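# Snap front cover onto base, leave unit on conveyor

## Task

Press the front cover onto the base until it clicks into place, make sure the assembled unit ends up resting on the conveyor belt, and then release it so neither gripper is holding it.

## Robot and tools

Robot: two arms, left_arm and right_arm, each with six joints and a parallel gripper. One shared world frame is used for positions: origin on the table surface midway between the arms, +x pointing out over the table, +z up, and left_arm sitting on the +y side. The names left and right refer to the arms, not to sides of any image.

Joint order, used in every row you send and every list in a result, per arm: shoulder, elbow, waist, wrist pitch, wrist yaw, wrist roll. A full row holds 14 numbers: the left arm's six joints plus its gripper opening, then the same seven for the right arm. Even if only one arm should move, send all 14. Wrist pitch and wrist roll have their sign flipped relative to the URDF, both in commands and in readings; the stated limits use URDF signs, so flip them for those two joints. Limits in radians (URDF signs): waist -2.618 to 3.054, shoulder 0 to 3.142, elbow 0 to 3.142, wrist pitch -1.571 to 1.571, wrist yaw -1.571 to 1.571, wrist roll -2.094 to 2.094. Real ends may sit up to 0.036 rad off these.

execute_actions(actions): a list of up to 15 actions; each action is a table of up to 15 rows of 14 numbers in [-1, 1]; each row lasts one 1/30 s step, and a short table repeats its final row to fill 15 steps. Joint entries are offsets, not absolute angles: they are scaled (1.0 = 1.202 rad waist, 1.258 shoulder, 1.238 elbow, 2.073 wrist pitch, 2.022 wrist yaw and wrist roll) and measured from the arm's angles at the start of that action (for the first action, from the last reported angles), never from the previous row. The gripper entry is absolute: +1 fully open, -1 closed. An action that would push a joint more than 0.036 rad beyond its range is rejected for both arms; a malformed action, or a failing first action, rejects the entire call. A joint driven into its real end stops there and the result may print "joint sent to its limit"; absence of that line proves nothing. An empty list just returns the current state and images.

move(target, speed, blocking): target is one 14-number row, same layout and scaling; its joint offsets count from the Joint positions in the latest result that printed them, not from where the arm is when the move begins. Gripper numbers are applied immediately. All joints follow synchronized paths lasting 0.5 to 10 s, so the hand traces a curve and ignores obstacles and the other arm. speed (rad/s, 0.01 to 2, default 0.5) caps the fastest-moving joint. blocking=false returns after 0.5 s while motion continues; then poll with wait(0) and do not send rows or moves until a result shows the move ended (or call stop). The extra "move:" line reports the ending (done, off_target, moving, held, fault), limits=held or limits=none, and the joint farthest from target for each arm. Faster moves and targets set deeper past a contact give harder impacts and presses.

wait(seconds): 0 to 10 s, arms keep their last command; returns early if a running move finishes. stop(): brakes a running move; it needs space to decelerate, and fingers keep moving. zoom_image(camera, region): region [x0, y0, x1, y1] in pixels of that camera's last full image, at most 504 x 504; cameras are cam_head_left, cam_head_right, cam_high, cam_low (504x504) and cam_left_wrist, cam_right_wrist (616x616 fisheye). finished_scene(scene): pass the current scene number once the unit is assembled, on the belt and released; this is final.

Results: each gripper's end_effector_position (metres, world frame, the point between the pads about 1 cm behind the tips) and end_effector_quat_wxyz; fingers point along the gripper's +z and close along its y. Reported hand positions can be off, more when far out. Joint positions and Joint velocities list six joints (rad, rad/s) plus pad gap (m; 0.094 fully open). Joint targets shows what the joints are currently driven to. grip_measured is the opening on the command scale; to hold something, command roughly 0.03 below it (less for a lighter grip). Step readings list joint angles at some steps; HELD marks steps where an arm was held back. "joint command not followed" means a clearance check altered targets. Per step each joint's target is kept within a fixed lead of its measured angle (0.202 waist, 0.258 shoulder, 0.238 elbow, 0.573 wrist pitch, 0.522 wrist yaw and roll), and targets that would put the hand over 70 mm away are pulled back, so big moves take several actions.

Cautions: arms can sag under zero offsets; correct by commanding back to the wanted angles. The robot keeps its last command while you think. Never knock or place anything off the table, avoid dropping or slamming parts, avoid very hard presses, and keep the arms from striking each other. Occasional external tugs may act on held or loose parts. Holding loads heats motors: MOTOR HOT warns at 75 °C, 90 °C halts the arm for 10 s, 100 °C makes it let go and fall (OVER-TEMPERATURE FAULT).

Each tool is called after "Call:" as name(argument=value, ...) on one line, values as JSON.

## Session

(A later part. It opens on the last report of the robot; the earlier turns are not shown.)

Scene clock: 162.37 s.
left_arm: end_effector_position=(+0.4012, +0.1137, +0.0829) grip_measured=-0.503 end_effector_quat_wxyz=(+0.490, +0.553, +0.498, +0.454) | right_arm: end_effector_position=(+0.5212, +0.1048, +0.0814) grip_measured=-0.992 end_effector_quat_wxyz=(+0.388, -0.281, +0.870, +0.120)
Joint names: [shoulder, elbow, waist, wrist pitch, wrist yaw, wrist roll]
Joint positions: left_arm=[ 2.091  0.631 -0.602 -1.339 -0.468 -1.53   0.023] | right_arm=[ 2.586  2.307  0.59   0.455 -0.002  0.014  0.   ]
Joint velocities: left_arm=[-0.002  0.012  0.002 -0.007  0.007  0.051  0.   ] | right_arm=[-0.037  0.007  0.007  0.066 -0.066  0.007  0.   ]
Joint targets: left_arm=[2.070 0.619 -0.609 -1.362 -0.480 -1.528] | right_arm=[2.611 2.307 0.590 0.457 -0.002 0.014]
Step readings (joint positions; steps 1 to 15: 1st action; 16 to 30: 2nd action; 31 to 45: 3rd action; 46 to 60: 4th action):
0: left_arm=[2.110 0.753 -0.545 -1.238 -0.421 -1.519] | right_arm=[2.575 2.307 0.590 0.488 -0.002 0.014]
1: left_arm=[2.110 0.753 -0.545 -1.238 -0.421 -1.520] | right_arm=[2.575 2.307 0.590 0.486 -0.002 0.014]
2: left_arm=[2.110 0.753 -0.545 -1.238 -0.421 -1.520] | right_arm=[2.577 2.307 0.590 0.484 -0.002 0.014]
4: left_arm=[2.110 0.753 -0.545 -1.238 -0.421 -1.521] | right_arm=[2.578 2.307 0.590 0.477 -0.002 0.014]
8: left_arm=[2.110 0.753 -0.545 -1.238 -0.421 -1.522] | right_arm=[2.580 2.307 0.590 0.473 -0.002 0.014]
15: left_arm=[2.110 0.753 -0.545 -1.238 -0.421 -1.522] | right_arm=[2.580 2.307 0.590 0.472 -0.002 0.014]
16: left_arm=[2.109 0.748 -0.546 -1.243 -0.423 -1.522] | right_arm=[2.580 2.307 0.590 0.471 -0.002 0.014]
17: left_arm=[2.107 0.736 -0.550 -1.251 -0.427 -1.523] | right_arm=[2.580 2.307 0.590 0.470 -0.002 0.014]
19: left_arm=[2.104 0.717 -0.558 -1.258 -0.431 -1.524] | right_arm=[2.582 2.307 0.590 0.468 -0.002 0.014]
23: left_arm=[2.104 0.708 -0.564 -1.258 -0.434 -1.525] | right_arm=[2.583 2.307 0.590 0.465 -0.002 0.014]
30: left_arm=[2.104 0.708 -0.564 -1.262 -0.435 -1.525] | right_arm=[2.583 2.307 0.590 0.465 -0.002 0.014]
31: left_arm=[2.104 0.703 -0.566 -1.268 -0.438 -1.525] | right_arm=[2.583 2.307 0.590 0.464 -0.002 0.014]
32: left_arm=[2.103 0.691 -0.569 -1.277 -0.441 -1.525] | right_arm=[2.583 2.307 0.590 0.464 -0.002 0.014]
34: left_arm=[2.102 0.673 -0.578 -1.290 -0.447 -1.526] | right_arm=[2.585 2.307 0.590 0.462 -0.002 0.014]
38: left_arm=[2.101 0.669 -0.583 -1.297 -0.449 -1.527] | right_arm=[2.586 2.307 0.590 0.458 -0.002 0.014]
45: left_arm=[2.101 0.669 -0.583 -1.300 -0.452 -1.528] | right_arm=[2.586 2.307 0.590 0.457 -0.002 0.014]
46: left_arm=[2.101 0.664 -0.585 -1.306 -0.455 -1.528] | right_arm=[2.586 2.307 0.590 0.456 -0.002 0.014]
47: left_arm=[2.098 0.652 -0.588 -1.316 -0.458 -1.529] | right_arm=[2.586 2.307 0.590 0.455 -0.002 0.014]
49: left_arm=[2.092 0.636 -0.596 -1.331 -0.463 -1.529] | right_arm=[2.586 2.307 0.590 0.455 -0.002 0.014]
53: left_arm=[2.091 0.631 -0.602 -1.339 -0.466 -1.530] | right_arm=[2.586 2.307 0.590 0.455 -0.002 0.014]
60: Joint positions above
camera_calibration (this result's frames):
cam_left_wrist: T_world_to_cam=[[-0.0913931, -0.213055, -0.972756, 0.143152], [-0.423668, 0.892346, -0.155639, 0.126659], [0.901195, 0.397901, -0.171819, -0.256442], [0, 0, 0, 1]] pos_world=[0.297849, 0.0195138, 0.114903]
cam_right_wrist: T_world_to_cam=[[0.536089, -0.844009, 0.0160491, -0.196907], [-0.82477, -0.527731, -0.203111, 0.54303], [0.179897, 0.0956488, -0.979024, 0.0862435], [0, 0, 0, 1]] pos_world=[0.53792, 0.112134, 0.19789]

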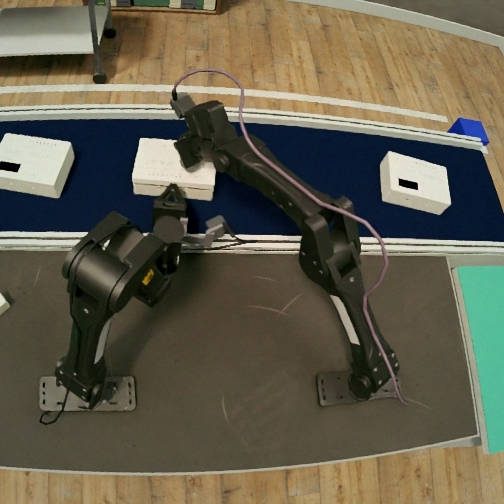

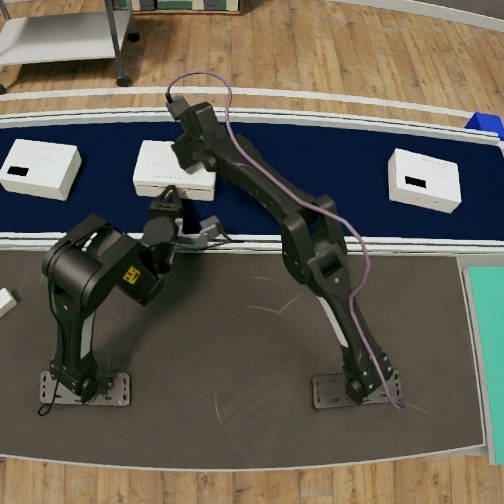

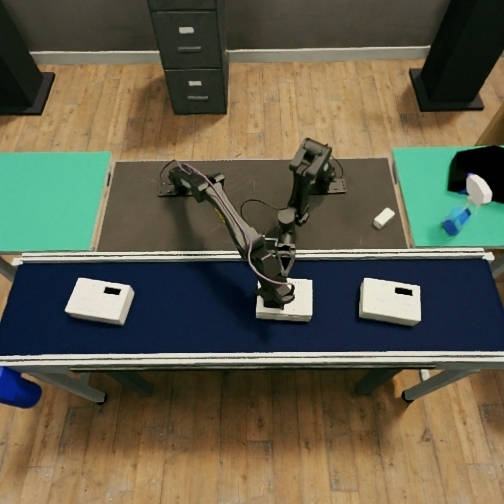

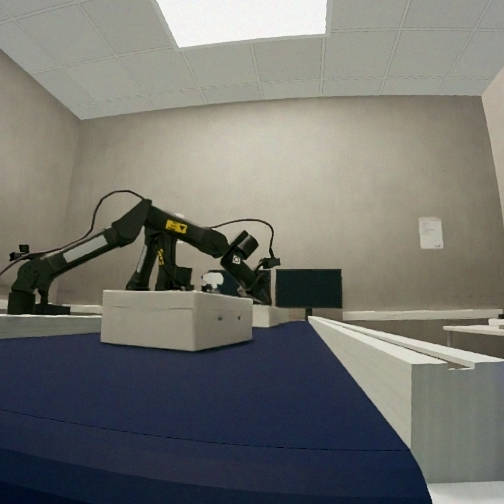

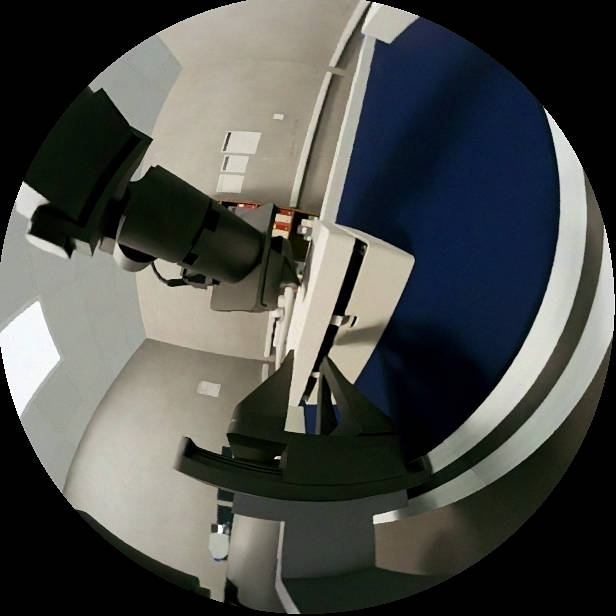

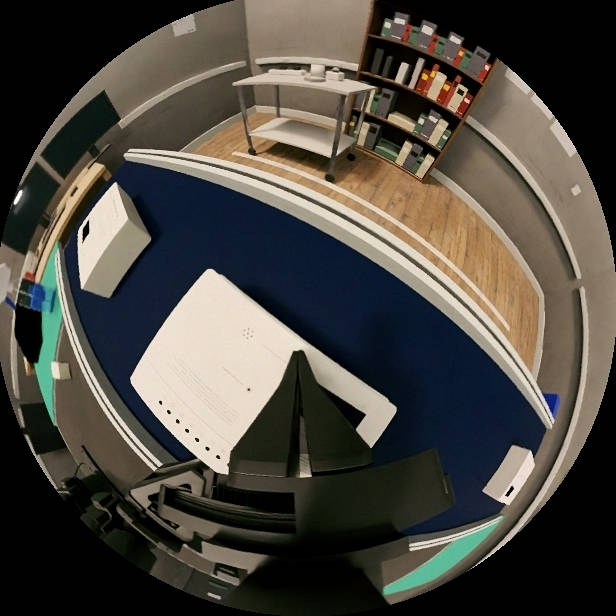

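Call:
move(target=[-0.12,0,0,-0.01,0,0,1,-0.4,0,-0.2,0,0,0,-1], speed=0.6)

Call:
move(target=[0,0.7,0.19,0.64,0.235,0.94,1,-0.5,-0.5,-0.35,0,0,0,-1], speed=1.2)

Call:
move(target=[0.3,0.73,0,0.635,0,0,1,0,0,0,0,0,0,-1], speed=1)

Scene clock: 173.80 s.
left_arm: end_effector_position=(+0.4020, +0.1133, +0.1410) grip_measured=+1.000 end_effector_quat_wxyz=(+0.535, +0.511, +0.485, +0.467) | right_arm: end_effector_position=(+0.5378, -0.0633, +0.4119) grip_measured=-0.992 end_effector_quat_wxyz=(+0.619, -0.148, +0.763, +0.112)
Joint names: [shoulder, elbow, waist, wrist pitch, wrist yaw, wrist roll]
Joint positions: left_arm=[ 1.962  0.631 -0.602 -1.341 -0.468 -1.534  0.094] | right_arm=[ 2.074  2.302  0.349  0.438 -0.002  0.014  0.   ]
Joint velocities: left_arm=[ 0.002 -0.002  0.002 -0.007  0.037  0.007  0.   ] | right_arm=[ 0.007 -0.032 -0.002  0.037 -0.022  0.007 -0.   ]
Joint targets: left_arm=[1.940 0.631 -0.602 -1.360 -0.468 -1.530] | right_arm=[2.083 2.307 0.350 0.455 -0.002 0.014]
move: off_target (left_arm); limits=none; left_arm: farthest joint: the shoulder, 0.022 radians from its target (0.151 radians at the start); right_arm: farthest joint: the wrist pitch, 0.017 radians from its target (0.000 radians at the start)
camera_calibration (this result's frames):
cam_left_wrist: T_world_to_cam=[[0.0161547, -0.277251, -0.960662, 0.161923], [-0.40073, 0.878452, -0.260263, 0.143495], [0.916054, 0.38917, -0.0969115, -0.262547], [0, 0, 0, 1]] pos_world=[0.295394, 0.0210156, 0.167455]
cam_right_wrist: T_world_to_cam=[[0.31683, -0.948444, -0.0085643, -0.231537], [-0.709518, -0.231005, -0.665748, 0.68255], [0.629447, 0.217006, -0.746127, 0.0928585], [0, 0, 0, 1]] pos_world=[0.49919, -0.0820788, 0.521708]

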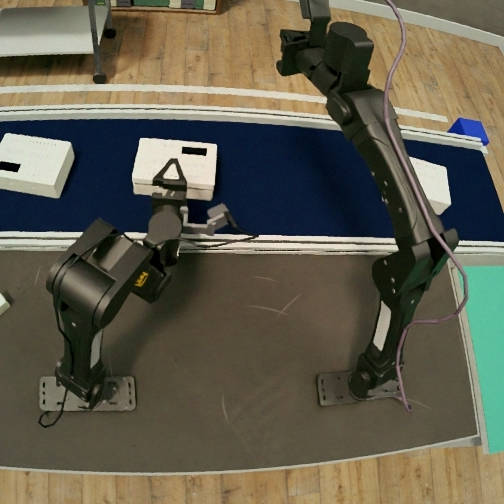

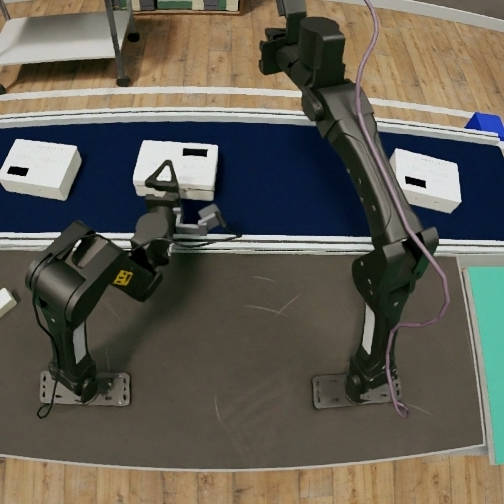

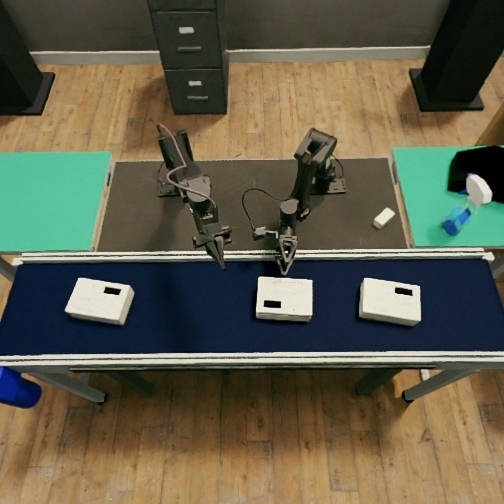

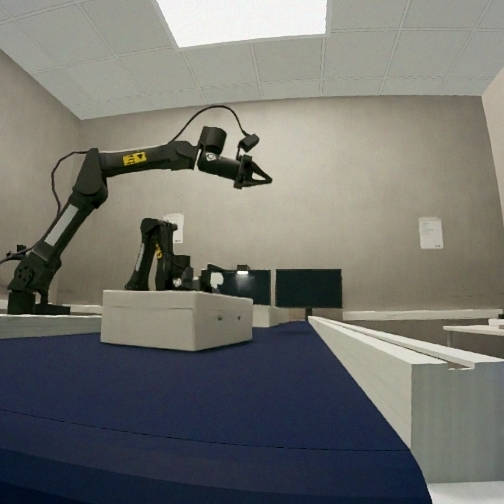

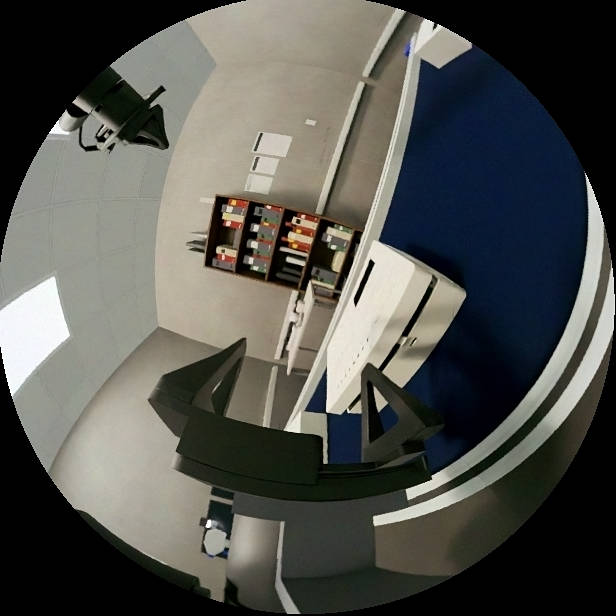

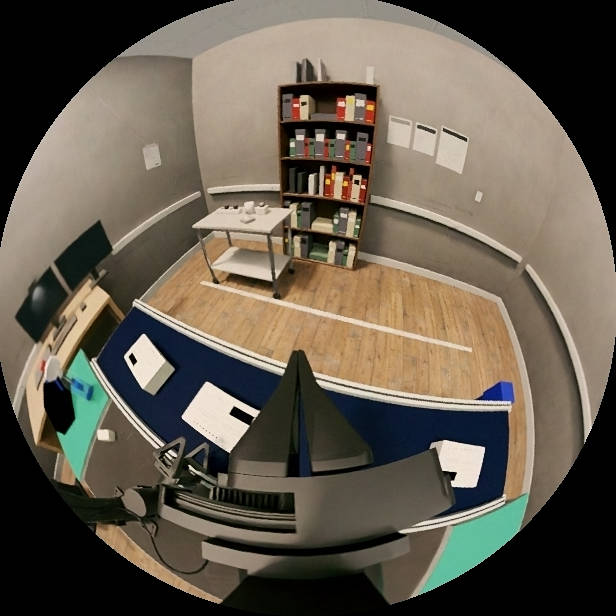

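Scene clock: 176.37 s.
left_arm: end_effector_position=(+0.5170, +0.0990, +0.1863) grip_measured=+1.000 end_effector_quat_wxyz=(+0.490, -0.011, +0.853, -0.179) | right_arm: end_effector_position=(+0.4231, -0.3053, +0.4485) grip_measured=-0.992 end_effector_quat_wxyz=(+0.635, +0.011, +0.772, -0.017)
Joint names: [shoulder, elbow, waist, wrist pitch, wrist yaw, wrist roll]
Joint positions: left_arm=[ 1.962  1.47  -0.379 -0.018 -0.002  0.365  0.094] | right_arm=[ 1.46   1.695 -0.064  0.428 -0.002  0.014  0.   ]
Joint velocities: left_arm=[ 0.002 -0.007 -0.007 -0.095  0.022  0.051  0.   ] | right_arm=[ 0.012 -0.022  0.007  0.007 -0.037 -0.051  0.   ]
Joint targets: left_arm=[1.962 1.497 -0.373 -0.014 0.007 0.367] | right_arm=[1.445 1.683 -0.072 0.438 -0.002 0.014]
move: off_target (left_arm); limits=none; left_arm: farthest joint: the elbow, 0.027 radians from its target (0.867 radians at the start); right_arm: farthest joint: the shoulder, 0.015 radians from its target (0.629 radians at the start)
camera_calibration (this result's frames):
cam_left_wrist: T_world_to_cam=[[-0.000862647, -0.873175, 0.487405, -0.00236109], [-0.880934, -0.229996, -0.413591, 0.600521], [0.473239, -0.429728, -0.769011, 0.0773138], [0, 0, 0, 1]] pos_world=[0.49243, 0.16928, 0.308976]
cam_right_wrist: T_world_to_cam=[[-0.0900862, -0.99589, -0.00933159, -0.266425], [-0.731586, 0.0725296, -0.67788, 0.67701], [0.675771, -0.0542407, -0.735113, 0.137574], [0, 0, 0, 1]] pos_world=[0.378321, -0.306971, 0.557578]

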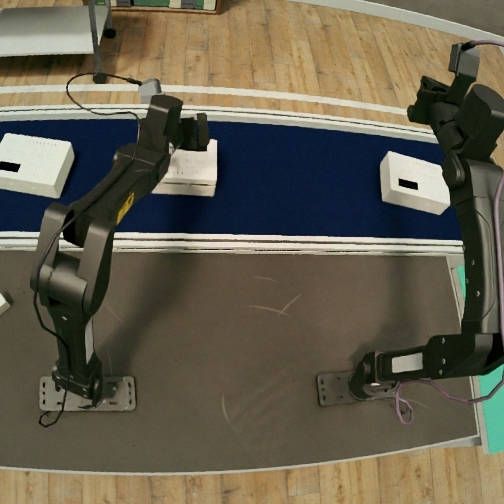

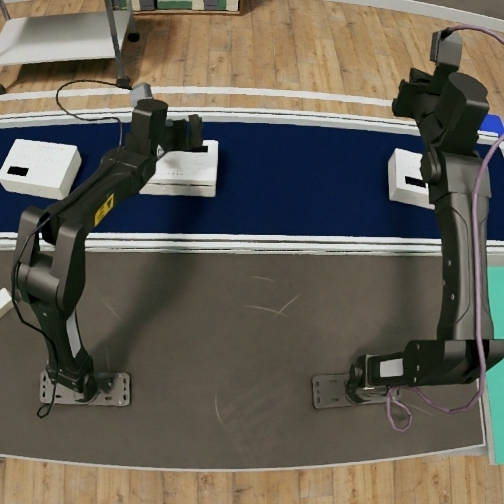

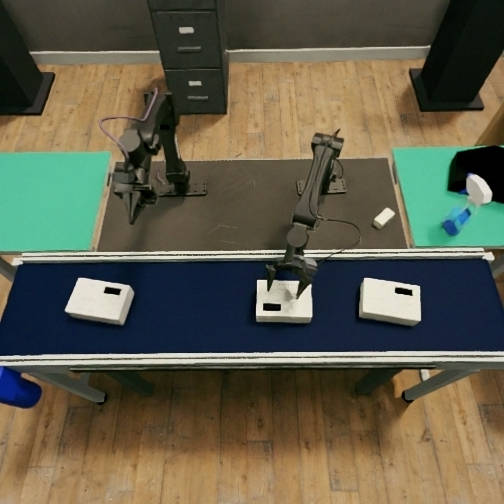

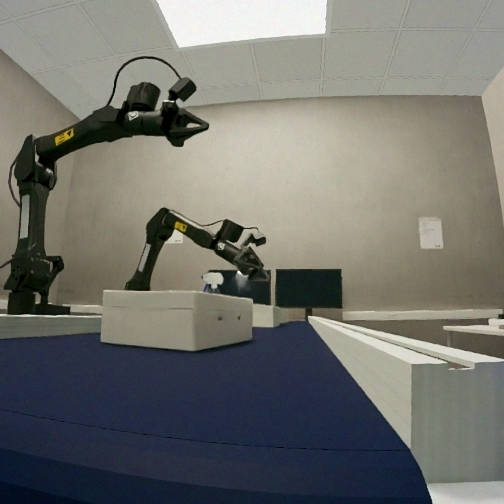

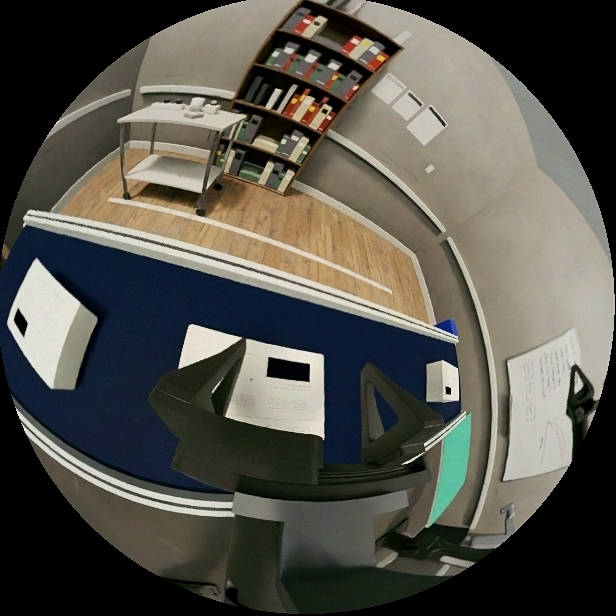

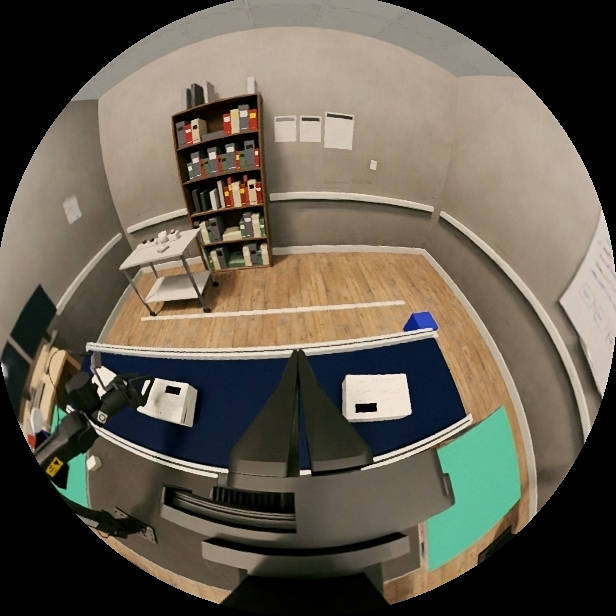

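Scene clock: 178.57 s.
left_arm: end_effector_position=(+0.4527, +0.1217, +0.1288) grip_measured=+1.000 end_effector_quat_wxyz=(+0.131, -0.013, +0.990, -0.047) | right_arm: end_effector_position=(+0.4231, -0.3053, +0.4485) grip_measured=-0.992 end_effector_quat_wxyz=(+0.635, +0.011, +0.772, -0.017)
Joint names: [shoulder, elbow, waist, wrist pitch, wrist yaw, wrist roll]
Joint positions: left_arm=[ 2.344  2.345 -0.379  1.291 -0.002  0.365  0.094] | right_arm=[ 1.46   1.695 -0.064  0.428 -0.002  0.014  0.   ]
Joint velocities: left_arm=[ 0.002 -0.017 -0.002  0.081 -0.051 -0.051  0.   ] | right_arm=[-0.002 -0.017 -0.027 -0.022 -0.081 -0.022 -0.001]
Joint targets: left_arm=[2.340 2.374 -0.379 1.298 -0.002 0.365] | right_arm=[1.460 1.695 -0.064 0.428 -0.002 0.014]
move: off_target (left_arm); limits=none; left_arm: farthest joint: the elbow, 0.029 radians from its target (0.903 radians at the start); right_arm: farthest joint: the waist, 0.000 radians from its target (0.000 radians at the start)
camera_calibration (this result's frames):
cam_left_wrist: T_world_to_cam=[[0.247824, -0.96107, 0.122176, -0.00936162], [-0.940976, -0.208775, 0.266415, 0.462298], [-0.230536, -0.180989, -0.956084, 0.385701], [0, 0, 0, 1]] pos_world=[0.526249, 0.157327, 0.246744]
cam_right_wrist: T_world_to_cam=[[-0.0900862, -0.99589, -0.00933159, -0.266425], [-0.731586, 0.0725296, -0.67788, 0.67701], [0.675771, -0.0542407, -0.735113, 0.137574], [0, 0, 0, 1]] pos_world=[0.378321, -0.306971, 0.557578]

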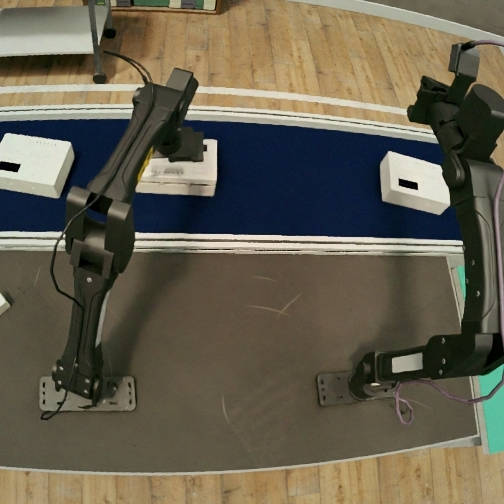

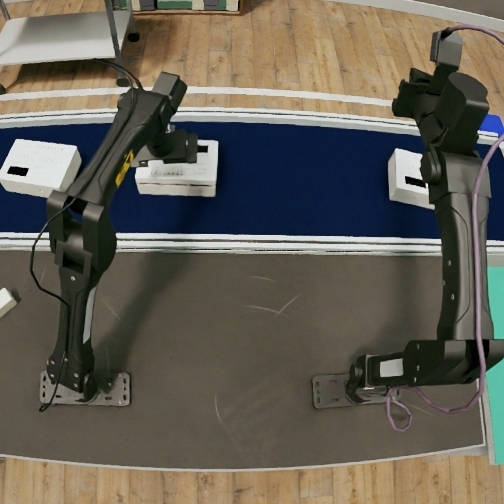

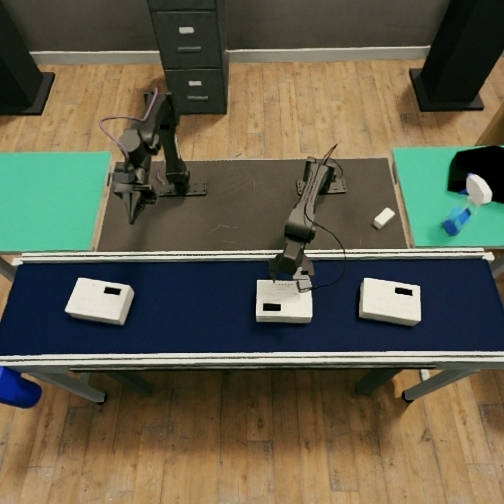

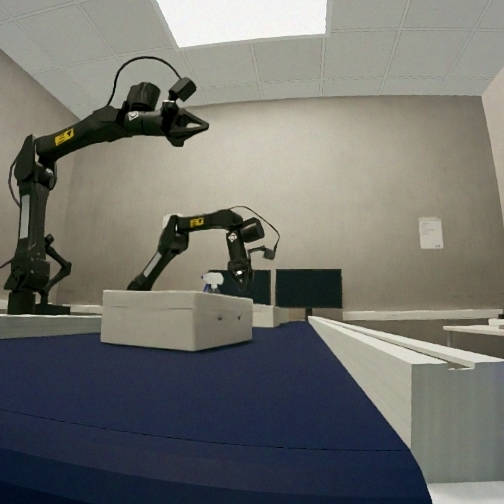

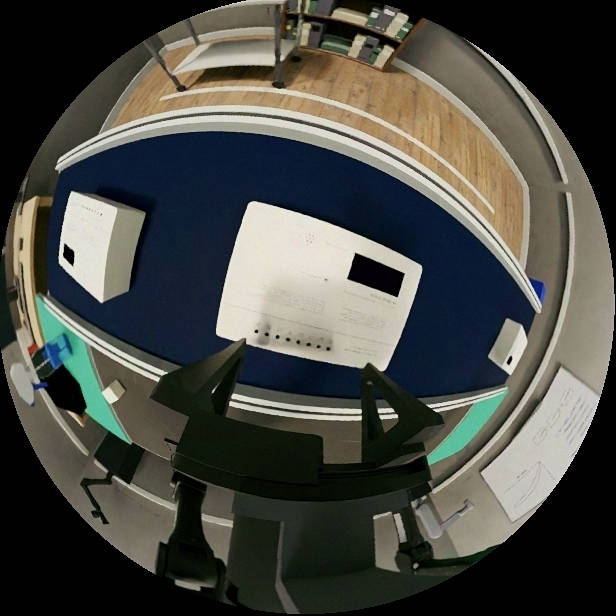

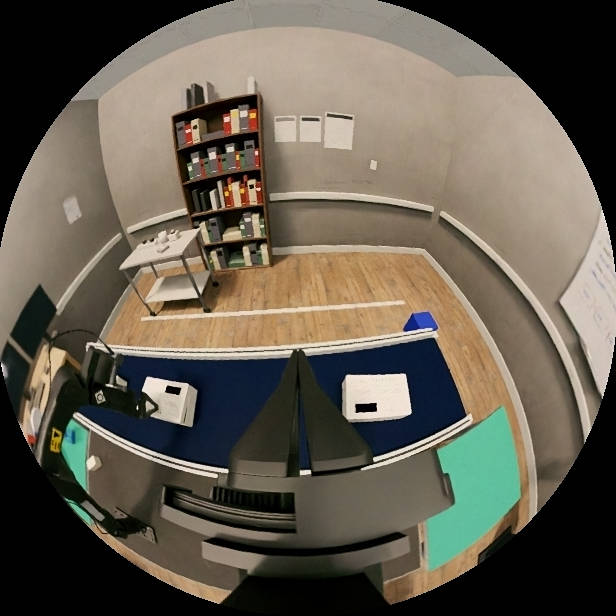

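The gap may already be partly closed; press anyway.

Call:
move(target=[0.17,-0.03,0,-0.02,0,0,-1,0,0,0,0,0,0,-1], speed=0.1)

Call:
zoom_image(camera="cam_head_right", region=[120, 120, 240, 220])

Call:
zoom_image(camera="cam_low", region=[230, 280, 310, 340])

Call:
zoom_image(camera="cam_high", region=[235, 250, 335, 335])

Scene clock: 186.37 s.
left_arm: end_effector_position=(+0.4525, +0.1218, +0.0898) grip_measured=-0.983 end_effector_quat_wxyz=(+0.096, -0.013, +0.995, -0.034) | right_arm: end_effector_position=(+0.4231, -0.3053, +0.4485) grip_measured=-0.992 end_effector_quat_wxyz=(+0.635, +0.011, +0.772, -0.017)
Joint names: [shoulder, elbow, waist, wrist pitch, wrist yaw, wrist roll]
Joint positions: left_arm=[ 2.423  2.345 -0.379  1.289 -0.002  0.365  0.001] | right_arm=[ 1.46   1.695 -0.064  0.428 -0.002  0.014  0.   ]
Joint velocities: left_arm=[-0.002 -0.007  0.002  0.037 -0.051  0.051 -0.   ] | right_arm=[ 0.007  0.007  0.012  0.007 -0.022 -0.095 -0.001]
Joint targets: left_arm=[2.551 2.310 -0.379 1.252 -0.002 0.365] | right_arm=[1.460 1.695 -0.064 0.428 -0.002 0.014]
move: off_target (left_arm); limits=none; left_arm: farthest joint: the shoulder, 0.135 radians from its target (0.214 radians at the start); right_arm: farthest joint: the waist, 0.000 radians from its target (0.000 radians at the start)
camera_calibration (this result's frames):
cam_left_wrist: T_world_to_cam=[[0.255085, -0.963637, 0.0796005, -0.00363811], [-0.919588, -0.216334, 0.32796, 0.458248], [-0.298814, -0.156857, -0.941332, 0.375007], [0, 0, 0, 1]] pos_world=[0.534385, 0.154451, 0.203009]
cam_right_wrist: T_world_to_cam=[[-0.0900862, -0.99589, -0.00933159, -0.266425], [-0.731586, 0.0725296, -0.67788, 0.67701], [0.675771, -0.0542407, -0.735113, 0.137574], [0, 0, 0, 1]] pos_world=[0.378321, -0.306971, 0.557578]

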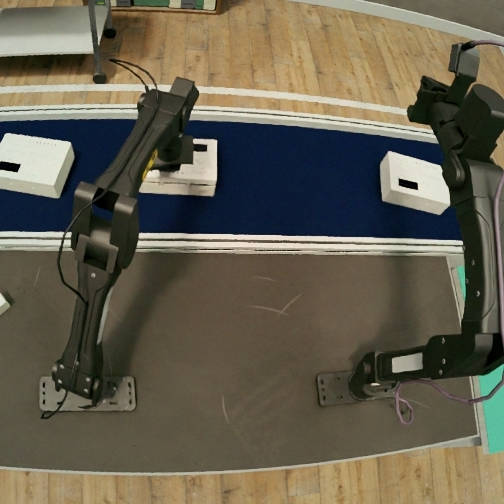

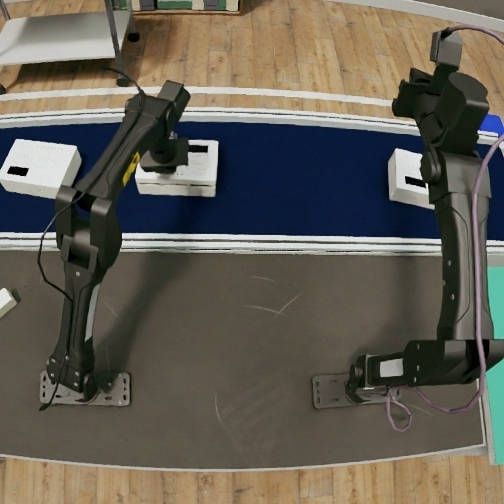

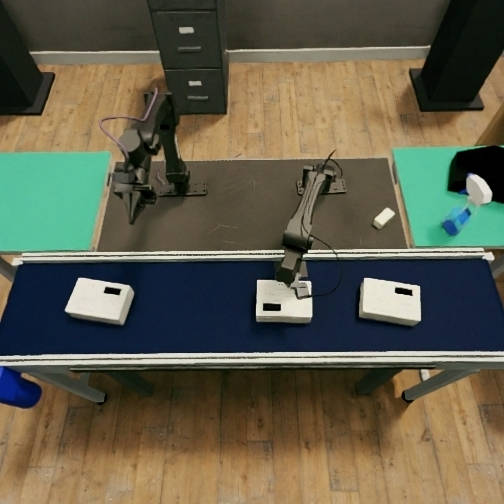

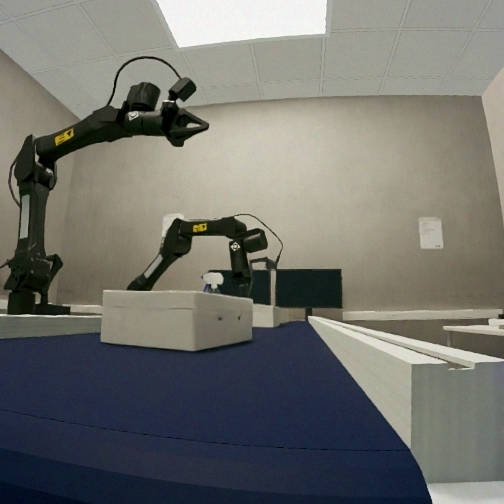

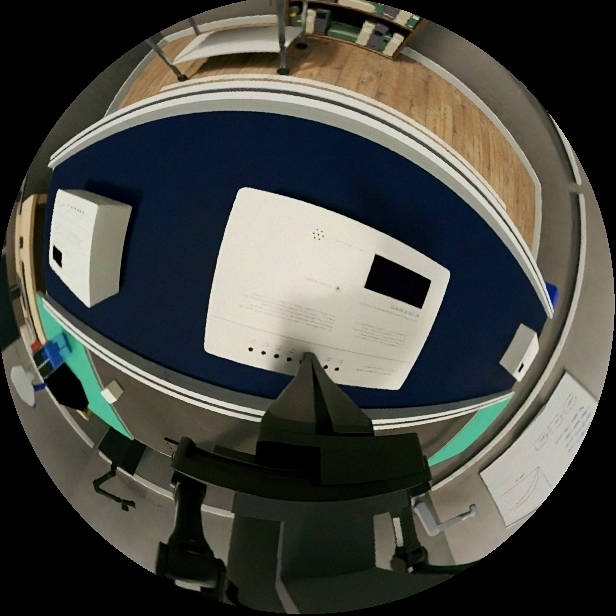

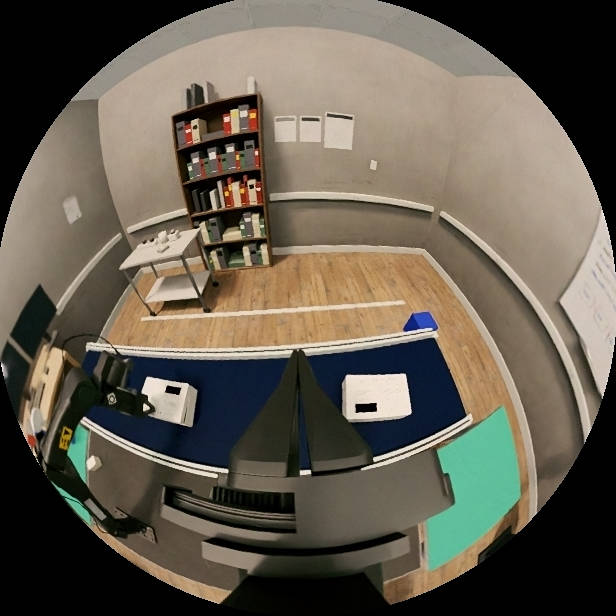

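Region (120, 120, 240, 220) of cam_head_right's 504x504 image, scaled by 4.200, with more detail than that image has.

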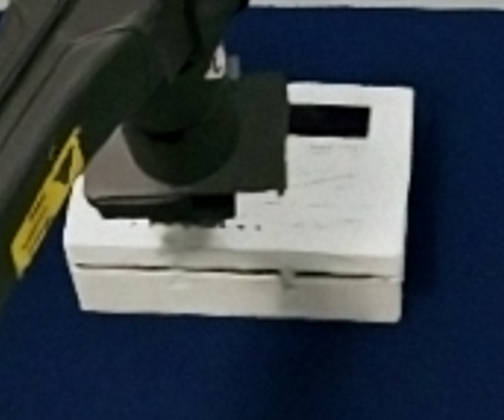

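Region (230, 280, 310, 340) of cam_low's 504x504 image, scaled by 6.300, with more detail than that image has; it fills the top 378 rows of this view, and the rest is white.

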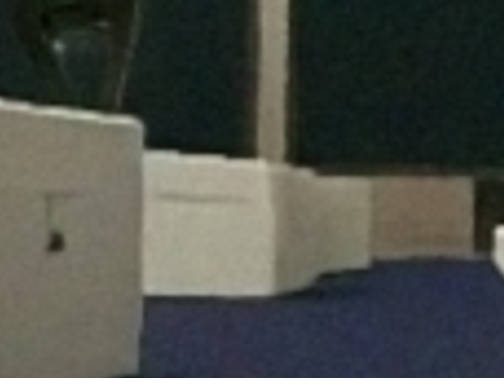

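Region (235, 250, 335, 335) of cam_high's 504x504 image, scaled by 5.040, with more detail than that image has; it fills the top 428 rows of this view, and the rest is white.

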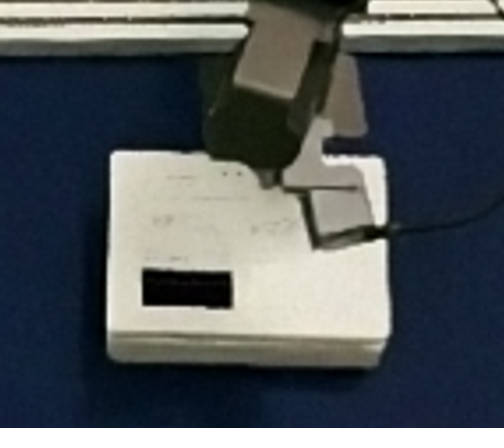

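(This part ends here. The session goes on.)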